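## Task

Take tube B (blue cap), currently in rack RK at B4, and seat it fully down in bore D6 of mixer MX. Then mix it by pressing START on the mixer and keeping the tube in that bore until the green lamp on top of the mixer turns off. Do not grip or disturb anyone else's tubes, which must stay seated in their bores and wells. Every station must end up upright and level on the bench mat. Anything held in place only by the robot at the end does not count. Finish by opening the gripper and moving the arm away.

## Robot and tools

Robot: one Kinova Gen3 arm with seven joints (waist, shoulder, upper arm roll, elbow, forearm roll, wrist pitch, wrist roll) carrying a Robotiq 2F-85 parallel gripper. There is only one arm, so every command holds a single gripper pose. A wrist camera rides on the hand.

Scene frame: origin on the table surface straight below the arm base; +z is up; looking along +x, +y points left. All positions are metres, orientations are quaternions written w, x, y, z. The reported hand position may be slightly off, more so far from the base.

Gripper frame: fingers extend along its +z, and the pads close along its y. end_effector_position is the point midway between the pads when shut; closed fingertips stick out about 19 mm past it, open ones about 6 mm. Closing also pushes the tips roughly 13 mm farther out, so keep clearance above surfaces.

Bench layout: rack RK sits closest to the base. Behind it, left to right: mixer MX, magnet block MG, spectrophotometer SP, balance BAL, dry block DB. None are anchored, so they can slide or tip. On any station, looking at its front, row A is the closest row and column 1 the leftmost. START is a key on the mixer's slanted front face. Tubes must be pushed down to the bottom of the bore. If the mixer's shaking block is gripped or bumped, the run aborts and a red lamp lights on top; press START again afterwards. Pressing START mid-run has no effect. Loose items may occasionally get nudged by something else.

The row: every motion argument is a row of 9 numbers: x, y, z, qw, qx, qy, qz, position, speed. The first seven are an absolute target pose for the gripper in the scene frame (not an offset). position sets the finger opening on a -1 to 1 scale: +1 fully open (85 mm), 0 about 41 mm, pads touching near -0.8, and -1 closes until blocked (full grip, roughly 190 to 235 N per pad). speed, also -1 to 1, sets how fast the gap changes: about 20 mm/s at -1, 85 at 0, 150 at +1. To keep an orientation, repeat its quaternion in every row rather than copying a drifted reported one. A target more than 0.6 m from the last reported position along any gripper axis is refused and nothing is sent.

execute_actions: argument actions is a list holding at most one item. Empty list: just report the state. {"rows": [...], "steps": n}: up to 15 rows, n up to 15 control steps of 1/30 s each (default 15); each row is used for one step and the final row repeats. {"steps": n} alone is a wait of up to 300 steps counted from the previous result, including reply time. Optional pictures (true/false) controls camera images.

move: target is one row; speed is path top speed in m/s, 0.002 to 0.5 (default 0.25), turning capped at twice that in rad/s. It drives a straight path lasting 0.5 to 10 s (a longer one is cut short). It does not slow for obstacles, may overshoot speed near a straight arm, and hits harder when fast or aimed far beyond contact. Finger values apply at the start.

wait: seconds, 0 to 10; nothing new is commanded.

zoom_image: camera (cam_head_left, cam_head_right, cam_high, cam_low, cam_wrist) and region [x0, y0, x1, y1] in image pixels, origin top-left, at most 504 by 504; all images are 504x504.

read_manual: section, only "licences"; returns URDF licence text, no motion.

finished_scene: scene, the number of the current scene; ends and grades it irreversibly and gives the next task. Call it only once the goal holds on its own.

Control behaviour: each step the commanded pose is clamped to within 70 mm and 16 degrees of the measured pose, then inverse kinematics moves the joints, favouring position over orientation. After an action the arm continues only to the last clamped pose, so check the reported pose and send the remainder. Joints decelerate together; reversing stops them together.

Reading results: the state line gives end_effector_position and end_effector_quat_wxyz. "Hand target" is where the controller is currently steering. "pose unreachable" means the clearance check altered or blocked a command; HELD marks steps where the row was not fully sent. A move adds a "move:" line: done (settled near target), off_target, moving, held (last step blocked) or fault, plus distance to target; limits=paced means the pose was clipped, limits=held means some steps were blocked and the arm may then surge. position_measured_pct is about 50 minus 50 times the finger position: 0 open; stopping below about 90 means something is held or blocking; around 90 or more means pads met. Fingers hold until position changes by 0.01 or more, but re-close on their own if the object slips. To release, command an opening wider than the object. Joint torques are listed base to gripper and shift with contact or load.

Avoid: contact torque reaching load limits (48.6 N m for the first four joints, 30.6 N m for the wrist three, held weight included) causes a TORQUE FAULT and a 10 s stop. Holding loads heats motors: MOTOR HOT from 60 °C, OVER-TEMPERATURE FAULT at 75 °C with the arm sagging. Do not drop, slam or shove items, tip stations, or let anything leave the table, which ends the scene. Joint ranges (rad): waist, upper arm roll, forearm roll, wrist roll ±69.115; shoulder ±2.250; elbow ±2.580; wrist pitch ±2.100.

Each tool is called after "Request:" as name([rows], argument=value, ...), one row to a line, values as JSON.

## Session

Request:
execute_actions(actions=[])

Scene clock: 0.00 s of 9600.00 s.
end_effector_position=(+0.0844, -0.3862, +0.2402) position_measured_pct=0.0 end_effector_quat_wxyz=(+0.246, -0.186, +0.863, +0.401)
Joint positions: [ 1.788  1.076 -0.515  1.089 -0.06   1.893  3.289]
Joint velocities: [ 0.     0.    -0.    -0.001  0.     0.     0.   ]
Joint torques (N m, as the joint torque sensors report them, + toward a larger angle): no reading
Hand target: +0.084, -0.386, +0.240; +0.246, -0.186, +0.863, +0.401

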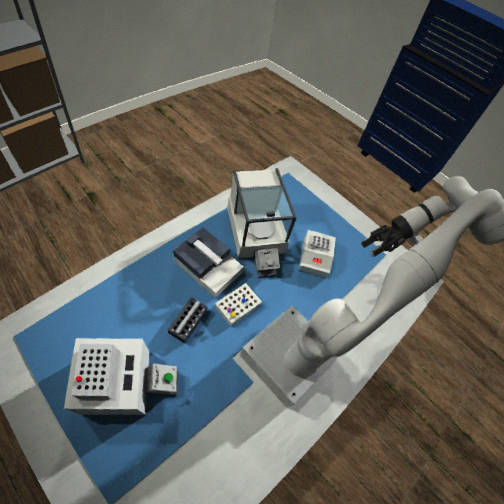

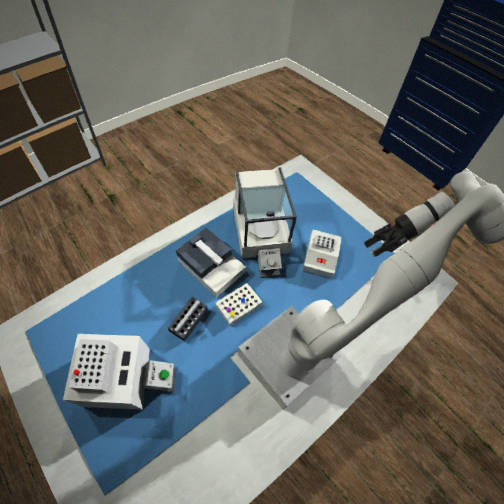

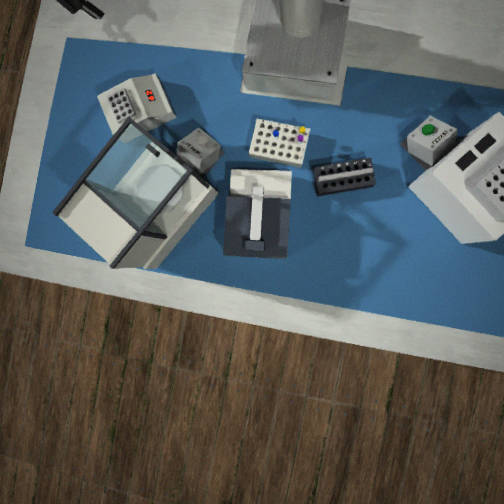

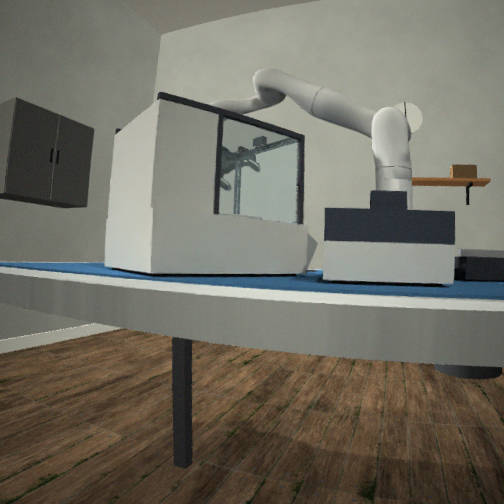

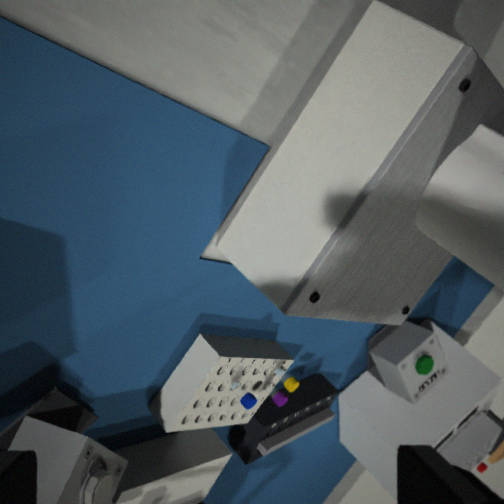

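Request:
zoom_image(camera="cam_high", region=[200, 60, 504, 260])

Request:
zoom_image(camera="cam_head_left", region=[40, 270, 290, 440])

Region (200, 60, 504, 260) of cam_high's 504x504 image, scaled by 1.658, with more detail than that image has; it fills the top 332 rows of this view, and the rest is white.

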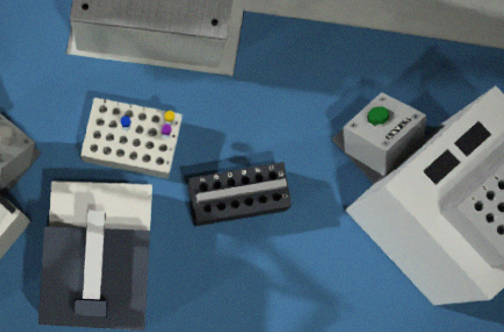

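Region (40, 270, 290, 440) of cam_head_left's 504x504 image, scaled by 2.016, with more detail than that image has; it fills the top 343 rows of this view, and the rest is white.

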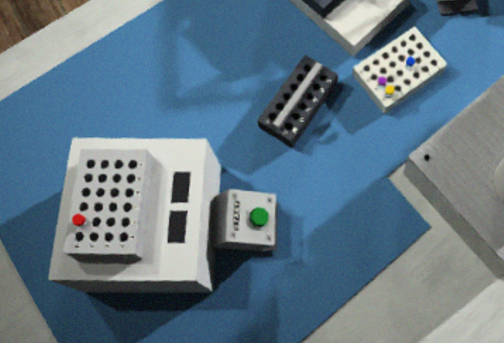

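Request:
move(target=[0.25, -0.03, 0.40, 0, 1, 0, 0, 1, 0], speed=0.3)

Scene clock: 13.67 s of 9600.00 s.
end_effector_position=(+0.2513, -0.0300, +0.4004) position_measured_pct=0.0 end_effector_quat_wxyz=(+0.001, +1.000, +0.001, +0.002)
Joint positions: [ 1.943  0.267 -2.141  1.916  0.239  1.377  4.419]
Joint velocities: [ 0.009  0.014 -0.009  0.007  0.008 -0.003 -0.01 ]
Joint torques (N m, as the joint torque sensors report them, + toward a larger angle): [ 0.14 -0.24 -1.91 -8.25  0.55 -0.59  0.49]
Hand target: +0.251, -0.030, +0.400; +0.000, +1.000, +0.000, +0.002
Off the commanded pose: 0.001 m, 0 deg.
move: done

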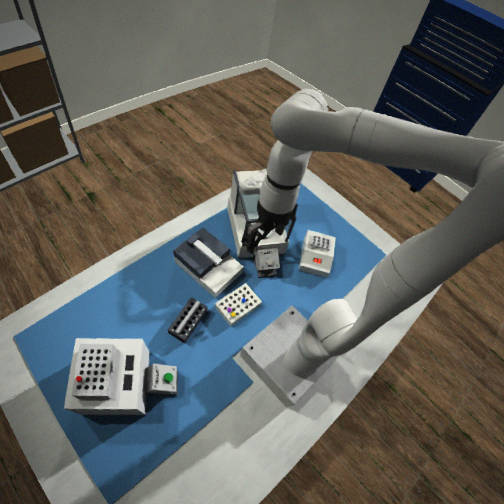

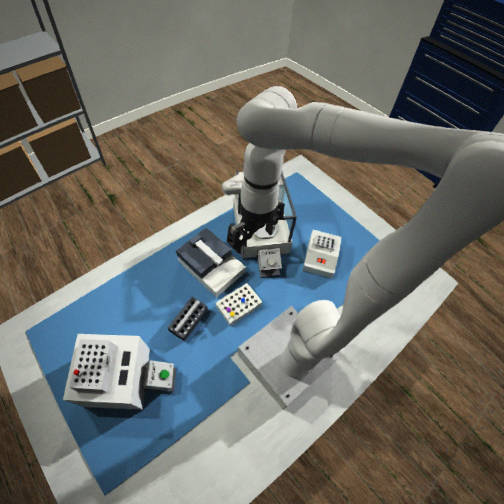

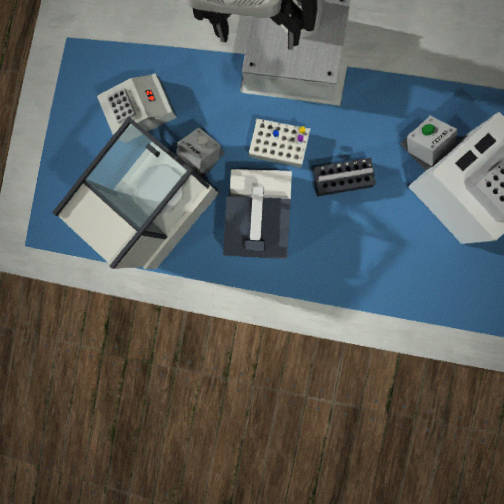

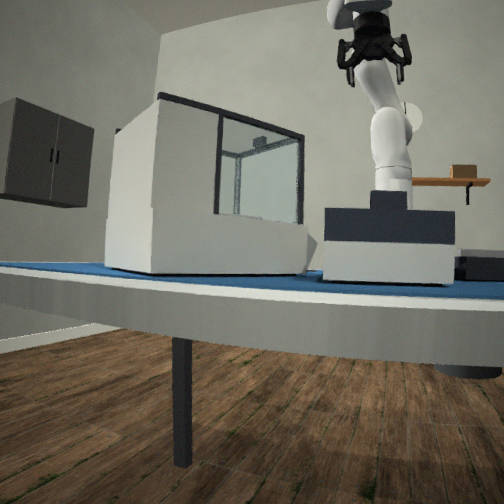

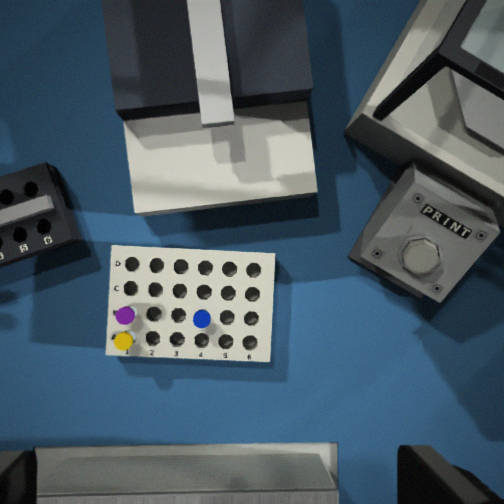

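Request:
move(target=[0.245, 0.005, 0.18, 0, 1, 0, 0, -0.2, 0], speed=0.2)

Scene clock: 21.93 s of 9600.00 s.
end_effector_position=(+0.2441, +0.0057, +0.1799) position_measured_pct=59.9 end_effector_quat_wxyz=(-0.000, +1.000, +0.002, -0.001)
Joint positions: [ 2.491 -0.383 -2.34   2.413 -0.549  0.524  5.286]
Joint velocities: [ 0.031 -0.004  0.    -0.002 -0.011  0.006  0.02 ]
Joint torques (N m, as the joint torque sensors report them, + toward a larger angle): [-0.51  9.6   1.83 -3.94 -0.12 -0.27  0.22]
Hand target: +0.244, +0.005, +0.180; -0.000, +1.000, +0.001, -0.001
Off the commanded pose: 0.001 m, 0 deg.
move: done

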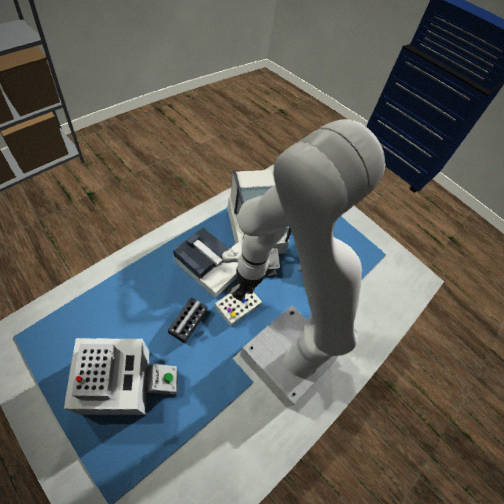

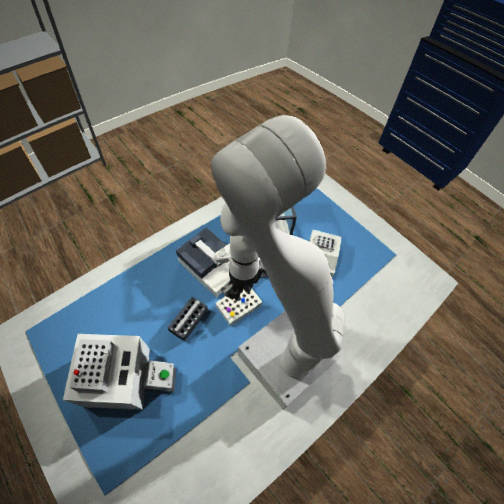

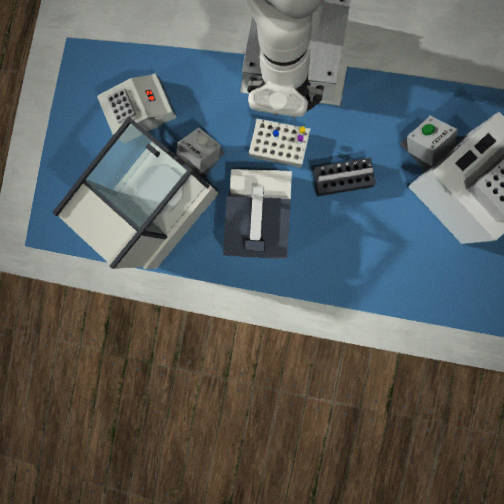

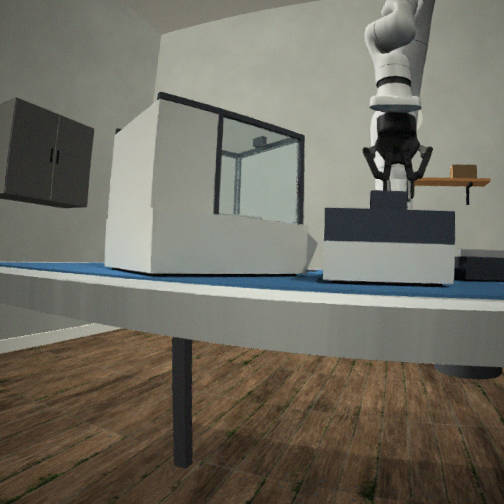

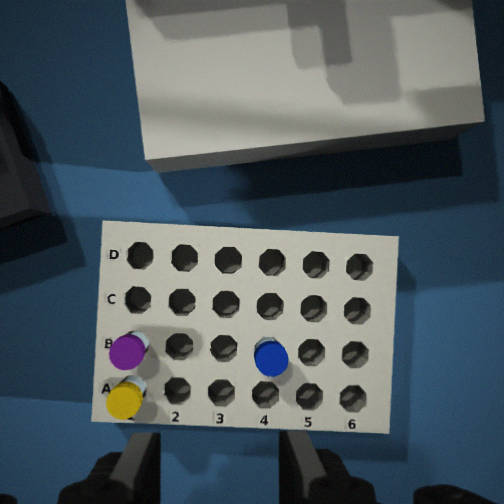

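Request:
move(target=[0.26, -0.0144, 0.10, 0, 1, 0, 0, -0.2, 0], speed=0.1)

Scene clock: 39.50 s of 9600.00 s.
end_effector_position=(+0.2599, -0.0135, +0.1002) position_measured_pct=59.9 end_effector_quat_wxyz=(-0.000, +1.000, +0.001, -0.001)
Joint positions: [ 2.962 -0.602 -2.809  2.454 -1.008  0.211  5.778]
Joint velocities: [ 0.064  0.006 -0.063  0.015 -0.046 -0.042  0.052]
Joint torques (N m, as the joint torque sensors report them, + toward a larger angle): [-0.05 13.02  1.66 -0.77  0.33 -0.47 -0.05]
Hand target: +0.260, -0.014, +0.100; -0.000, +1.000, +0.000, -0.000
Off the commanded pose: 0.001 m, 0 deg.
move: done

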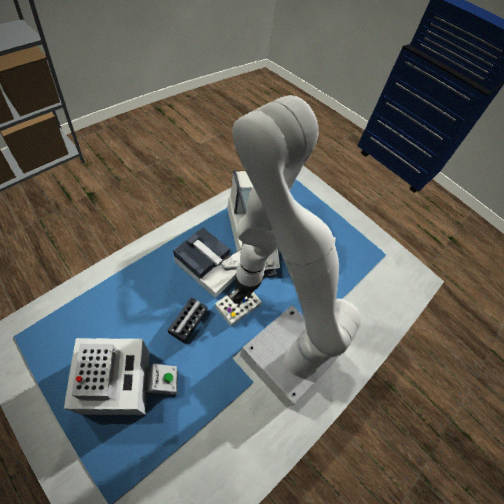

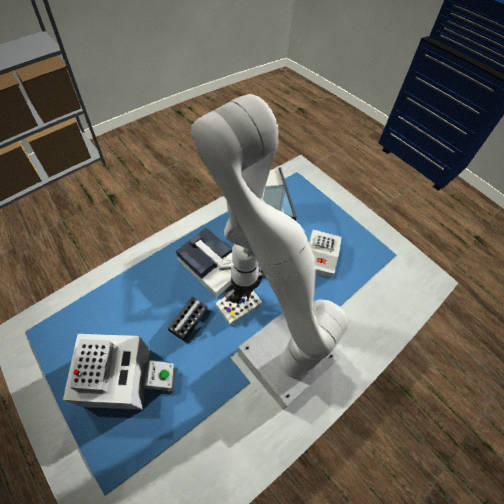

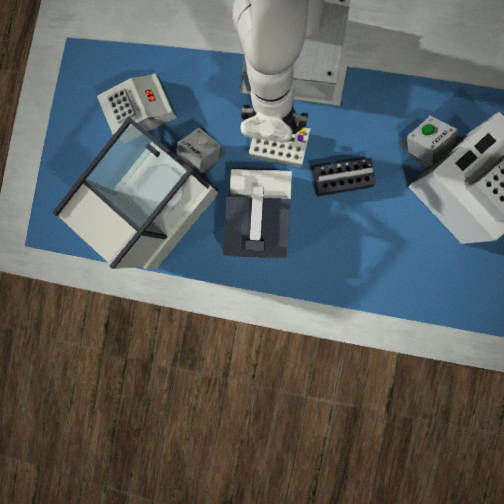

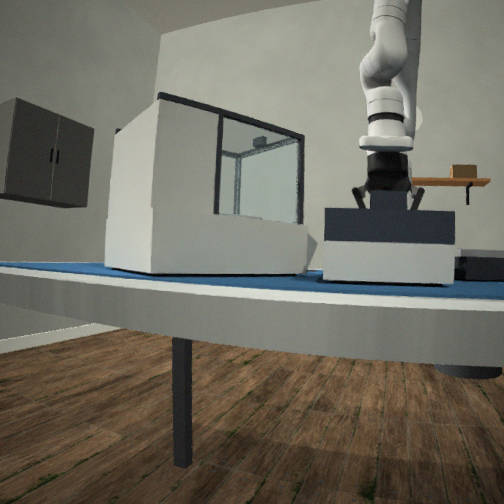

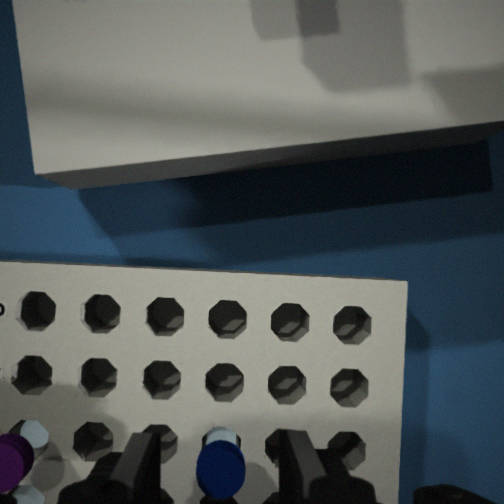

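Request:
move(target=[0.259, -0.0144, 0.071, 0, 1, 0, 0, -0.2, 0], speed=0.05)

Request:
move(target=[0.259, -0.0144, 0.071, 0, 1, 0, 0, -1, -0.5], speed=0.05)

Scene clock: 43.33 s of 9600.00 s.
end_effector_position=(+0.2593, -0.0141, +0.0735) position_measured_pct=59.9 end_effector_quat_wxyz=(+0.000, +1.000, -0.000, -0.002)
Joint positions: [ 3.195 -0.671 -3.117  2.472 -1.151  0.007  5.904]
Joint velocities: [ 0.236  0.012 -0.306  0.051 -0.025 -0.2    0.025]
Joint torques (N m, as the joint torque sensors report them, + toward a larger angle): [-0.18  6.65 -0.29 -3.64 -0.15 -0.5  -0.16]
Hand target: +0.259, -0.014, +0.071; +0.000, +1.000, +0.000, -0.002
Off the commanded pose: 0.003 m, 0 deg.
move: done

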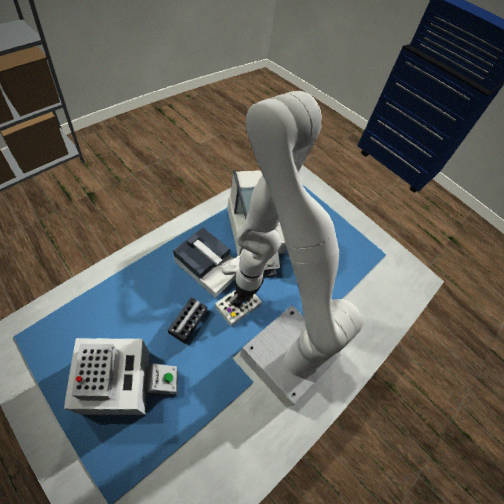

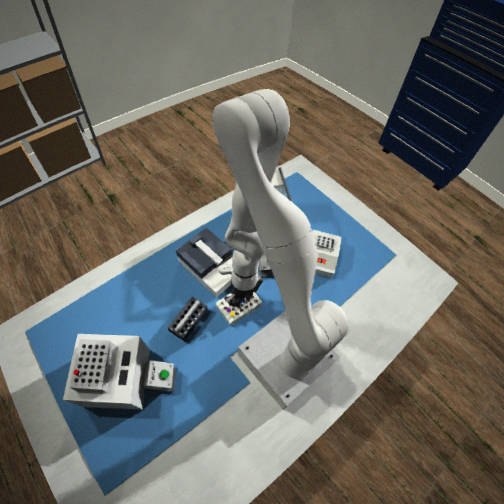

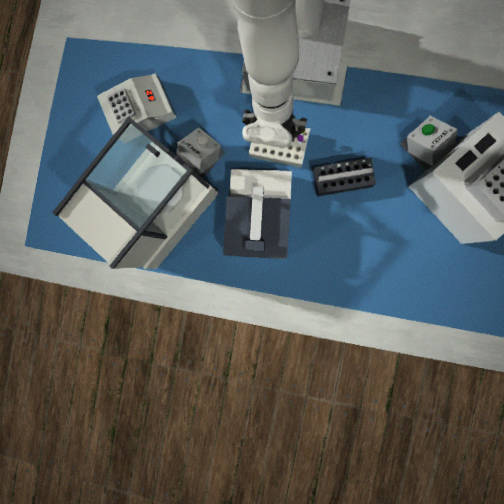

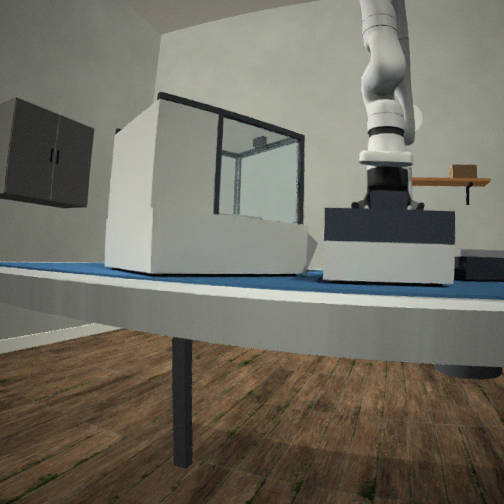

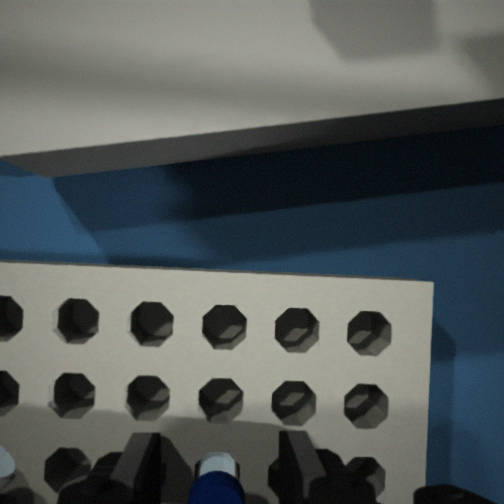

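Scene clock: 44.10 s of 9600.00 s.
end_effector_position=(+0.2610, -0.0144, +0.0746) position_measured_pct=83.3 end_effector_quat_wxyz=(+0.000, +1.000, +0.000, +0.005)
Joint positions: [ 3.242 -0.665 -3.177  2.481 -1.15  -0.033  5.902]
Joint velocities: [ 0.016  0.    -0.018  0.003  0.002 -0.011 -0.002]
Joint torques (N m, as the joint torque sensors report them, + toward a larger angle): [-0.08  2.2  -0.08 -2.53  0.13 -0.71  0.28]
Hand target: +0.259, -0.014, +0.071; -0.000, +1.000, -0.000, +0.000
Off the commanded pose: 0.004 m, 1 deg.
move: off_target

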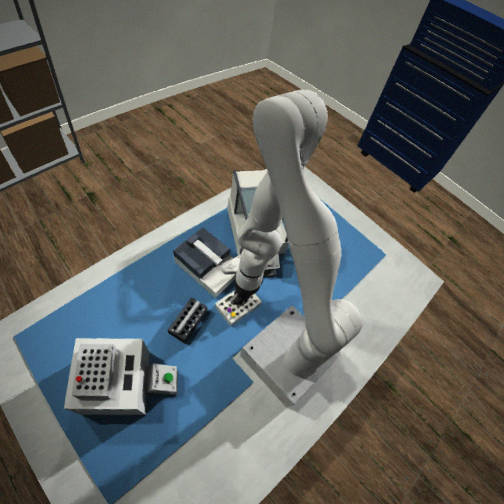

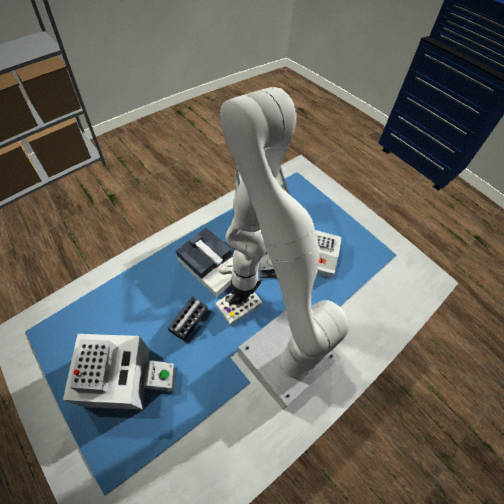

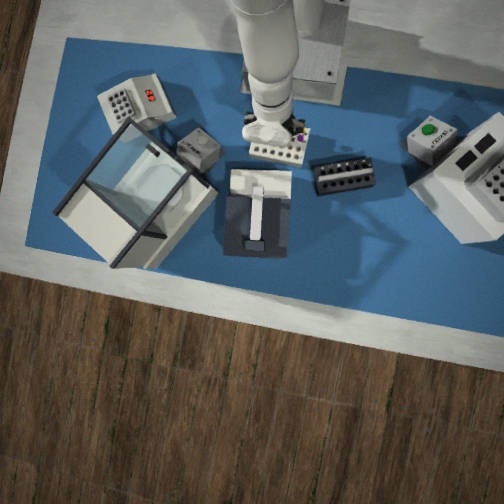

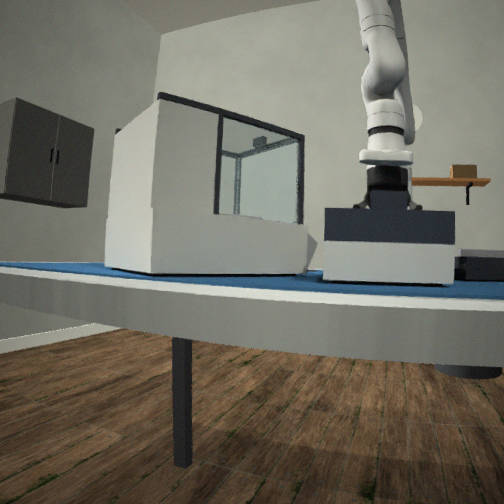

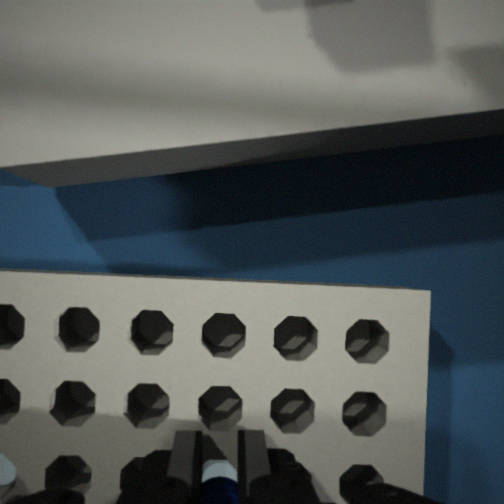

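Request:
move(target=[0.26, -0.0144, 0.20, 0, 1, 0, 0, -1, 0], speed=0.08)

Scene clock: 48.23 s of 9600.00 s.
end_effector_position=(+0.2600, -0.0152, +0.1999) position_measured_pct=83.3 end_effector_quat_wxyz=(+0.001, +1.000, -0.001, -0.000)
Joint positions: [ 2.537 -0.346 -2.31   2.34  -0.435  0.608  5.238]
Joint velocities: [-0.014  0.003  0.    -0.003  0.007  0.003 -0.01 ]
Joint torques (N m, as the joint torque sensors report them, + toward a larger angle): [-0.29  9.63  2.08 -4.56 -0.17 -0.13  0.1 ]
Hand target: +0.260, -0.015, +0.200; +0.001, +1.000, -0.000, -0.000
Off the commanded pose: 0.001 m, 0 deg.
move: done

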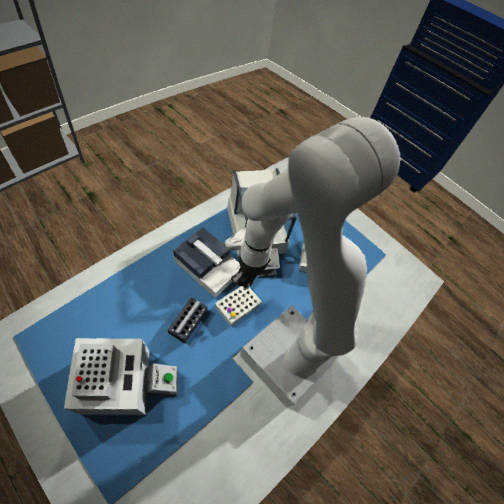

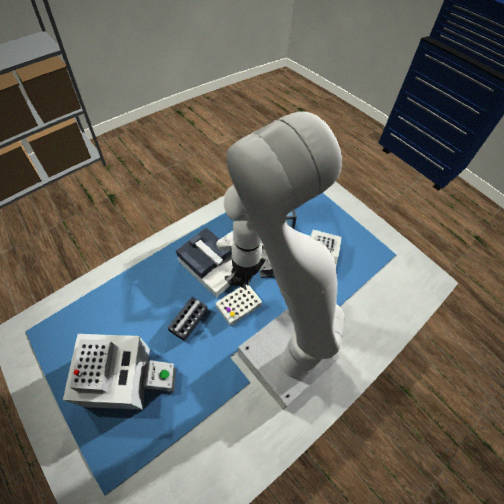

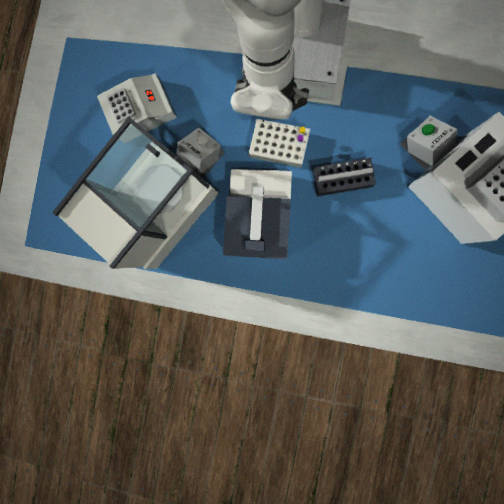

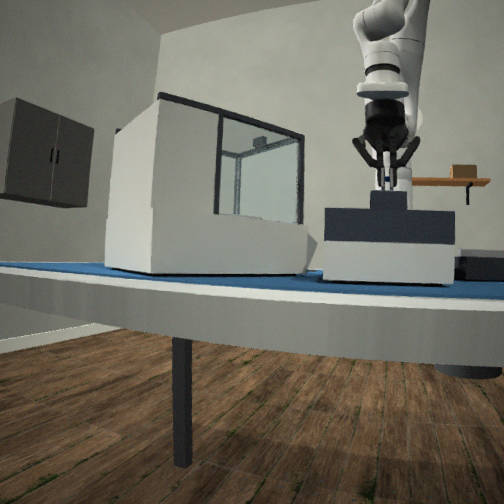

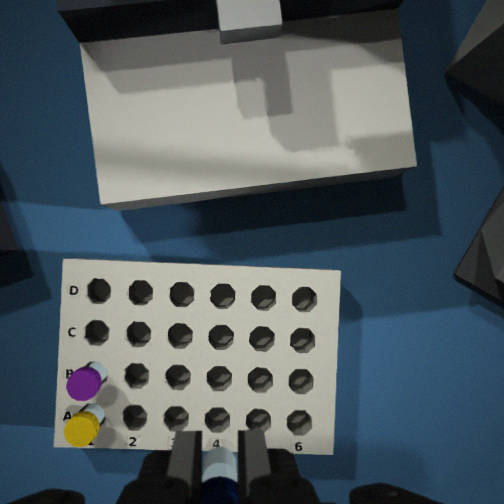

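Request:
move(target=[0.30, 0.40, 0.40, 0, 0.906, 0.423, 0, -1, 0], speed=0.2)

Scene clock: 54.23 s of 9600.00 s.
end_effector_position=(+0.3006, +0.4004, +0.4001) position_measured_pct=83.3 end_effector_quat_wxyz=(+0.000, +0.907, +0.422, +0.002)
Joint positions: [ 1.933 -0.531 -2.592  1.198 -0.262  1.485  4.853]
Joint velocities: [ 0.007 -0.012  0.    -0.011 -0.001  0.008  0.001]
Joint torques (N m, as the joint torque sensors report them, + toward a larger angle): [-0.6  18.81  2.61 -8.79  0.4  -0.33  0.18]
Hand target: +0.301, +0.400, +0.400; +0.000, +0.907, +0.422, +0.002
Off the commanded pose: 0.001 m, 0 deg.
move: done

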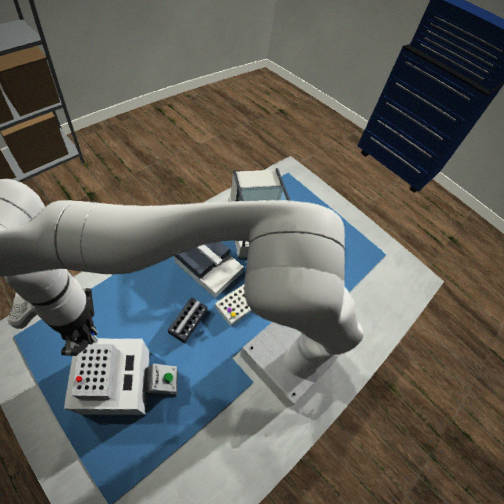

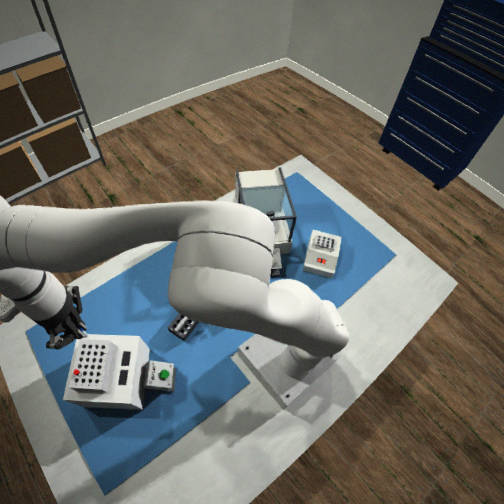

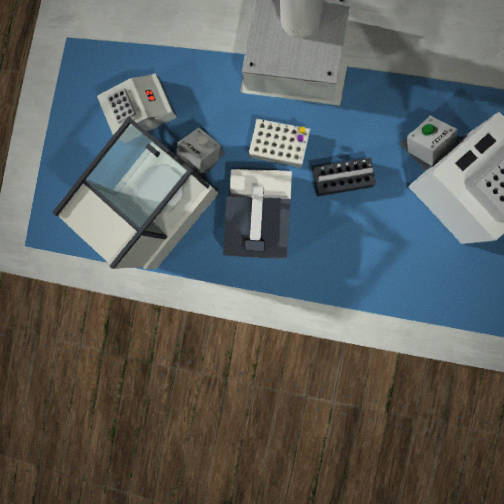

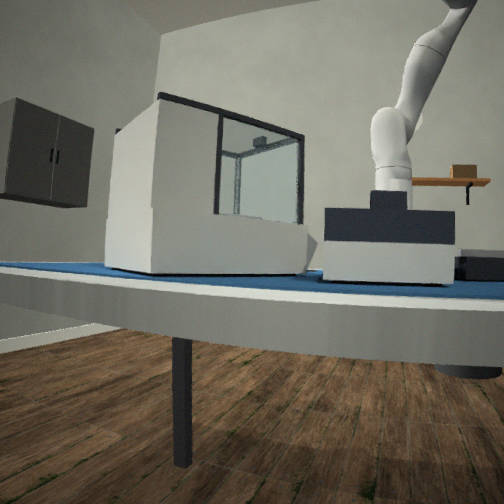

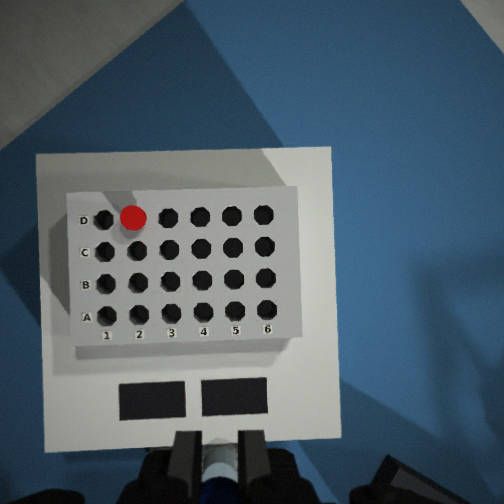

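Request:
move(target=[0.3729, 0.4463, 0.27, 0, 0.906, 0.423, 0, -1, 0], speed=0.12)

Scene clock: 63.23 s of 9600.00 s.
end_effector_position=(+0.3726, +0.4462, +0.2702) position_measured_pct=83.3 end_effector_quat_wxyz=(-0.000, +0.906, +0.423, -0.000)
Joint positions: [ 2.064 -0.804 -2.65   1.131 -0.356  1.293  4.936]
Joint velocities: [ 0.002 -0.005 -0.001 -0.002 -0.002 -0.    -0.001]
Joint torques (N m, as the joint torque sensors report them, + toward a larger angle): [-0.5  23.56  3.21 -7.69  0.35 -0.27  0.07]
Hand target: +0.373, +0.446, +0.270; -0.000, +0.906, +0.423, -0.000
Off the commanded pose: 0.000 m, 0 deg.
move: done

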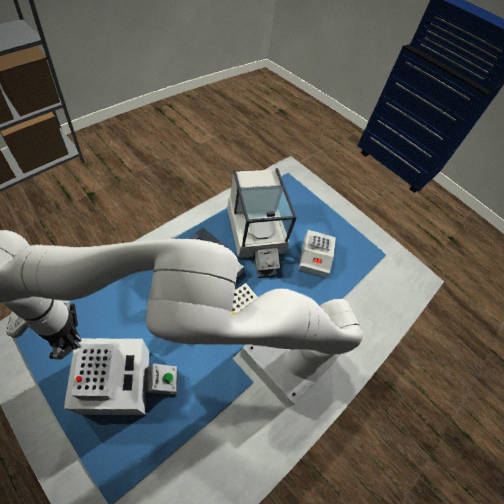

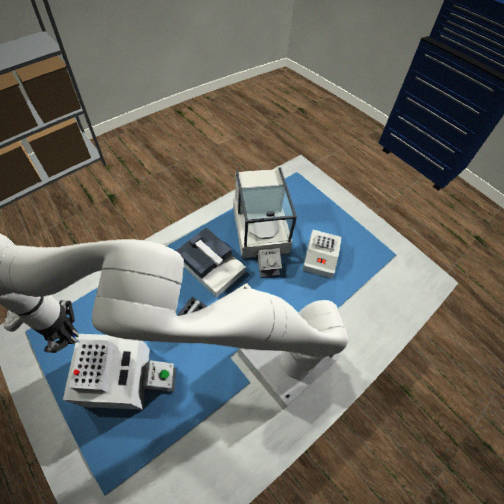

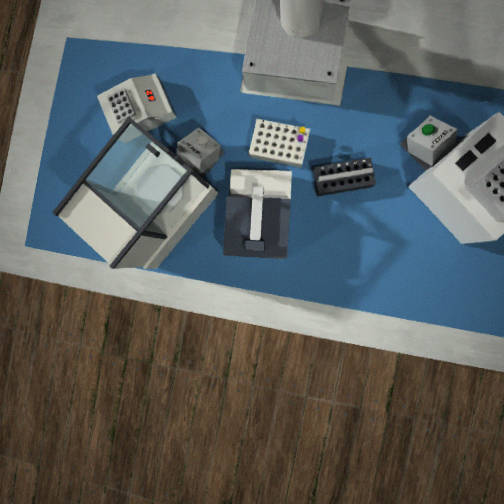

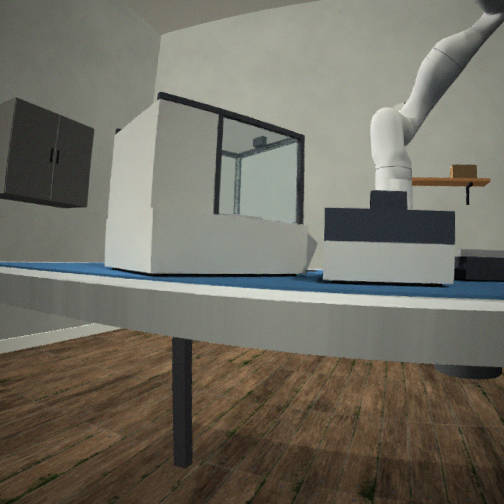

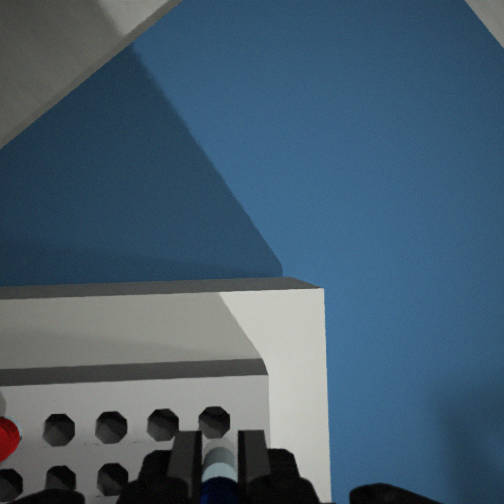

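Request:
move(target=[0.3713, 0.4489, 0.255, 0, 0.906, 0.423, 0, -1, 0], speed=0.04)

Scene clock: 72.30 s of 9600.00 s.
end_effector_position=(+0.3713, +0.4489, +0.2551) position_measured_pct=83.3 end_effector_quat_wxyz=(-0.000, +0.906, +0.423, +0.000)
Joint positions: [ 2.059 -0.821 -2.654  1.151 -0.362  1.259  4.936]
Joint velocities: [-0.    -0.002 -0.001  0.002  0.    -0.003  0.   ]
Joint torques (N m, as the joint torque sensors report them, + toward a larger angle): [-0.49 23.36  3.6  -8.15 -0.1  -0.49  0.1 ]
Hand target: +0.371, +0.449, +0.255; -0.000, +0.906, +0.423, -0.000
Off the commanded pose: 0.000 m, 0 deg.
move: done

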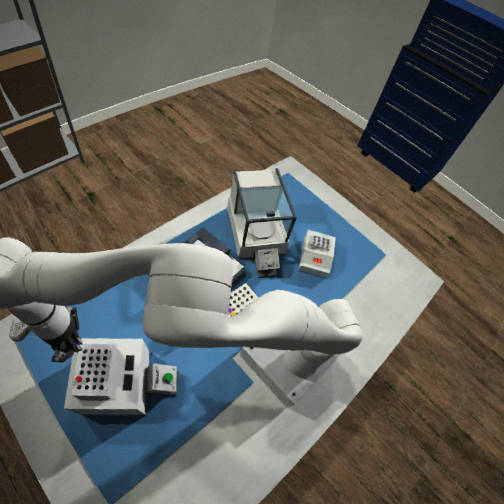

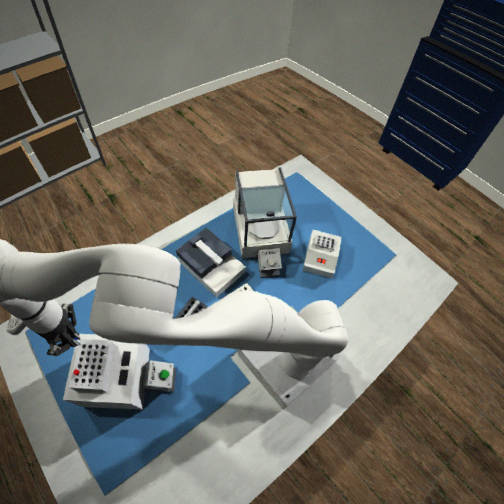

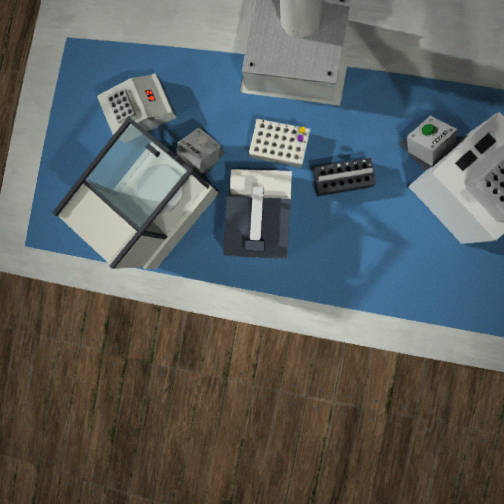

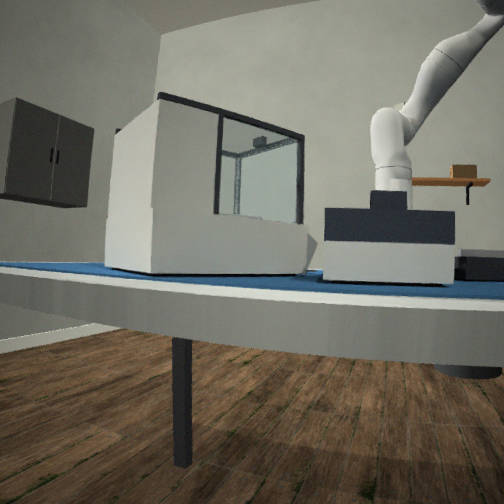

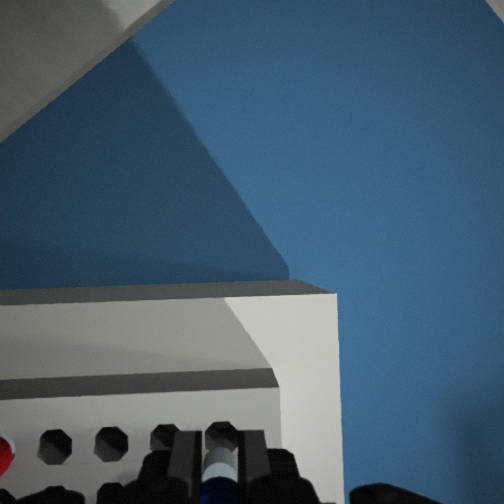

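Request:
zoom_image(camera="cam_wrist", region=[60, 380, 310, 504])

Region (60, 380, 310, 504) of cam_wrist's 504x504 image, scaled by 2.016; it fills the top 250 rows of this view, and the rest is white.

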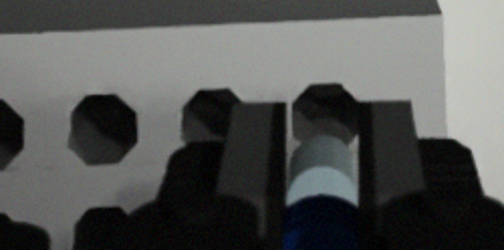

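Request:
move(target=[0.3716, 0.4487, 0.238, 0, 0.906, 0.423, 0, -1, 0], speed=0.015)

Scene clock: 77.20 s of 9600.00 s.
end_effector_position=(+0.3716, +0.4487, +0.2381) position_measured_pct=83.3 end_effector_quat_wxyz=(-0.000, +0.906, +0.423, -0.000)
Joint positions: [ 2.059 -0.837 -2.659  1.177 -0.37   1.218  4.944]
Joint velocities: [ 0.    -0.001 -0.001  0.002 -0.    -0.003  0.002]
Joint torques (N m, as the joint torque sensors report them, + toward a larger angle): [-0.17 24.11  3.63 -8.11 -0.1  -0.39  0.29]
Hand target: +0.372, +0.449, +0.238; -0.000, +0.906, +0.423, -0.000
Off the commanded pose: 0.000 m, 0 deg.
move: done

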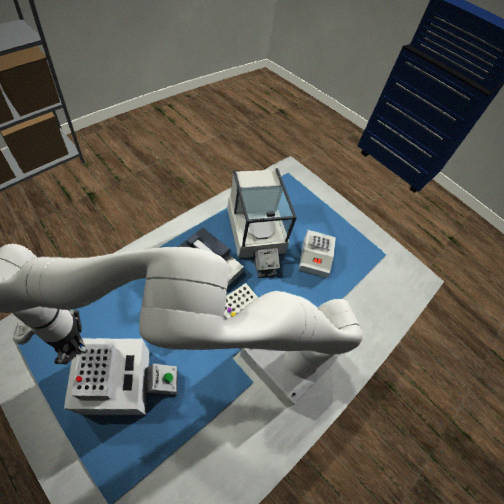

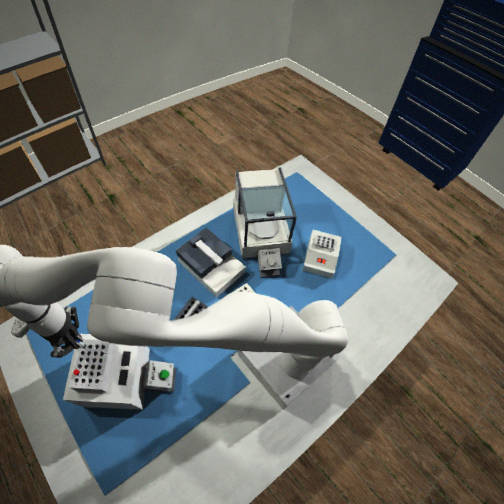

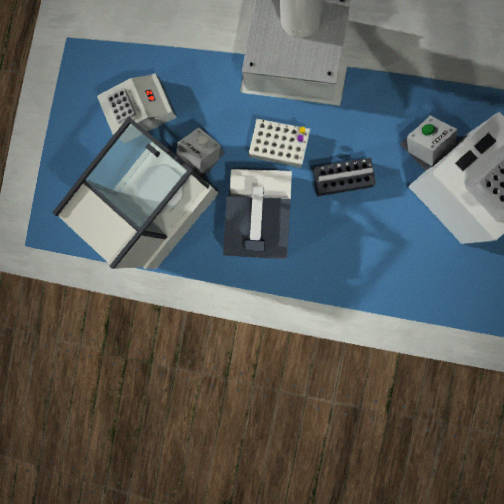

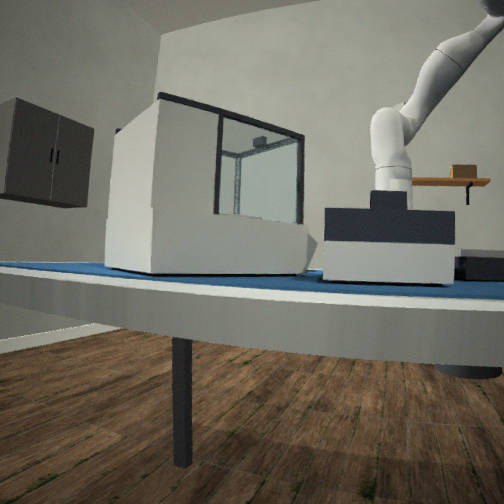

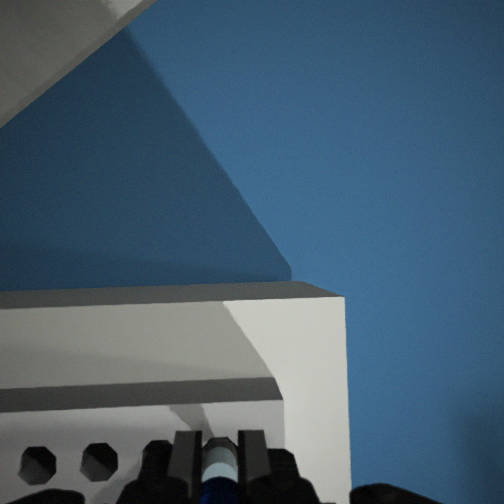

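Request:
move(target=[0.3716, 0.4487, 0.226, 0, 0.906, 0.423, 0, -1, 0], speed=0.015)

Scene clock: 80.37 s of 9600.00 s.
end_effector_position=(+0.3714, +0.4485, +0.2260) position_measured_pct=83.3 end_effector_quat_wxyz=(+0.000, +0.906, +0.423, -0.000)
Joint positions: [ 2.06  -0.849 -2.663  1.194 -0.375  1.191  4.949]
Joint velocities: [ 0.    -0.002 -0.     0.002 -0.001 -0.003 -0.   ]
Joint torques (N m, as the joint torque sensors report them, + toward a larger angle): [-0.49 24.49  3.39 -8.13 -0.16 -0.3  -0.02]
Hand target: +0.372, +0.449, +0.226; -0.000, +0.906, +0.423, -0.000
Off the commanded pose: 0.000 m, 0 deg.
move: done

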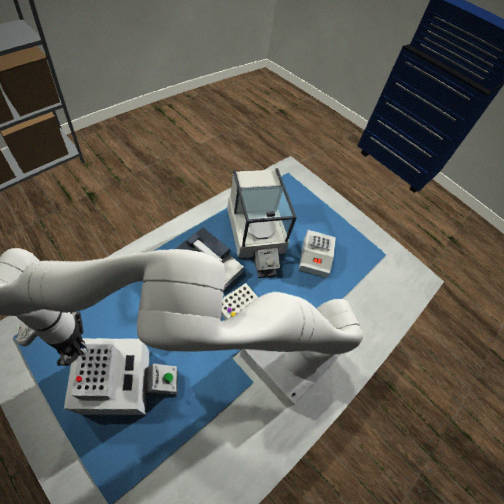

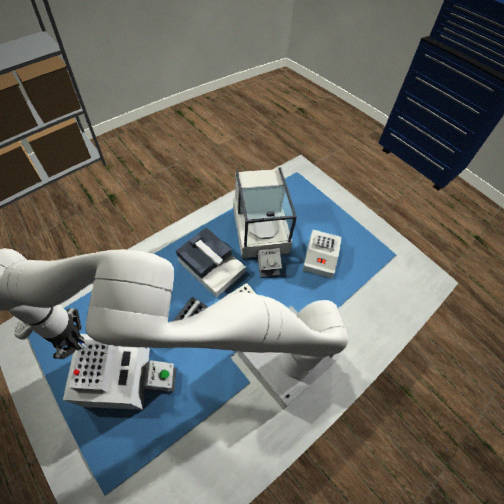

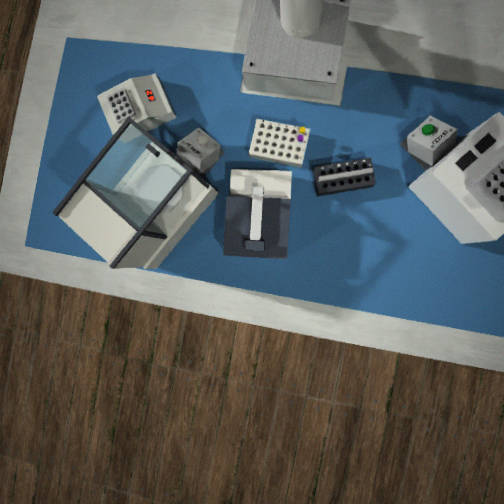

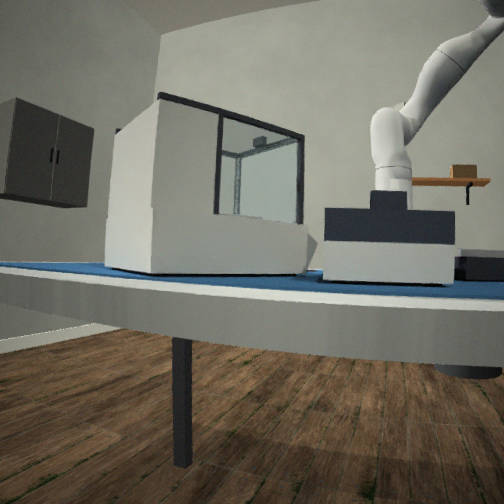

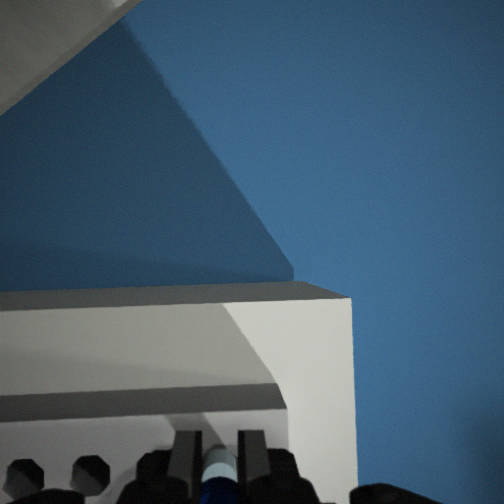

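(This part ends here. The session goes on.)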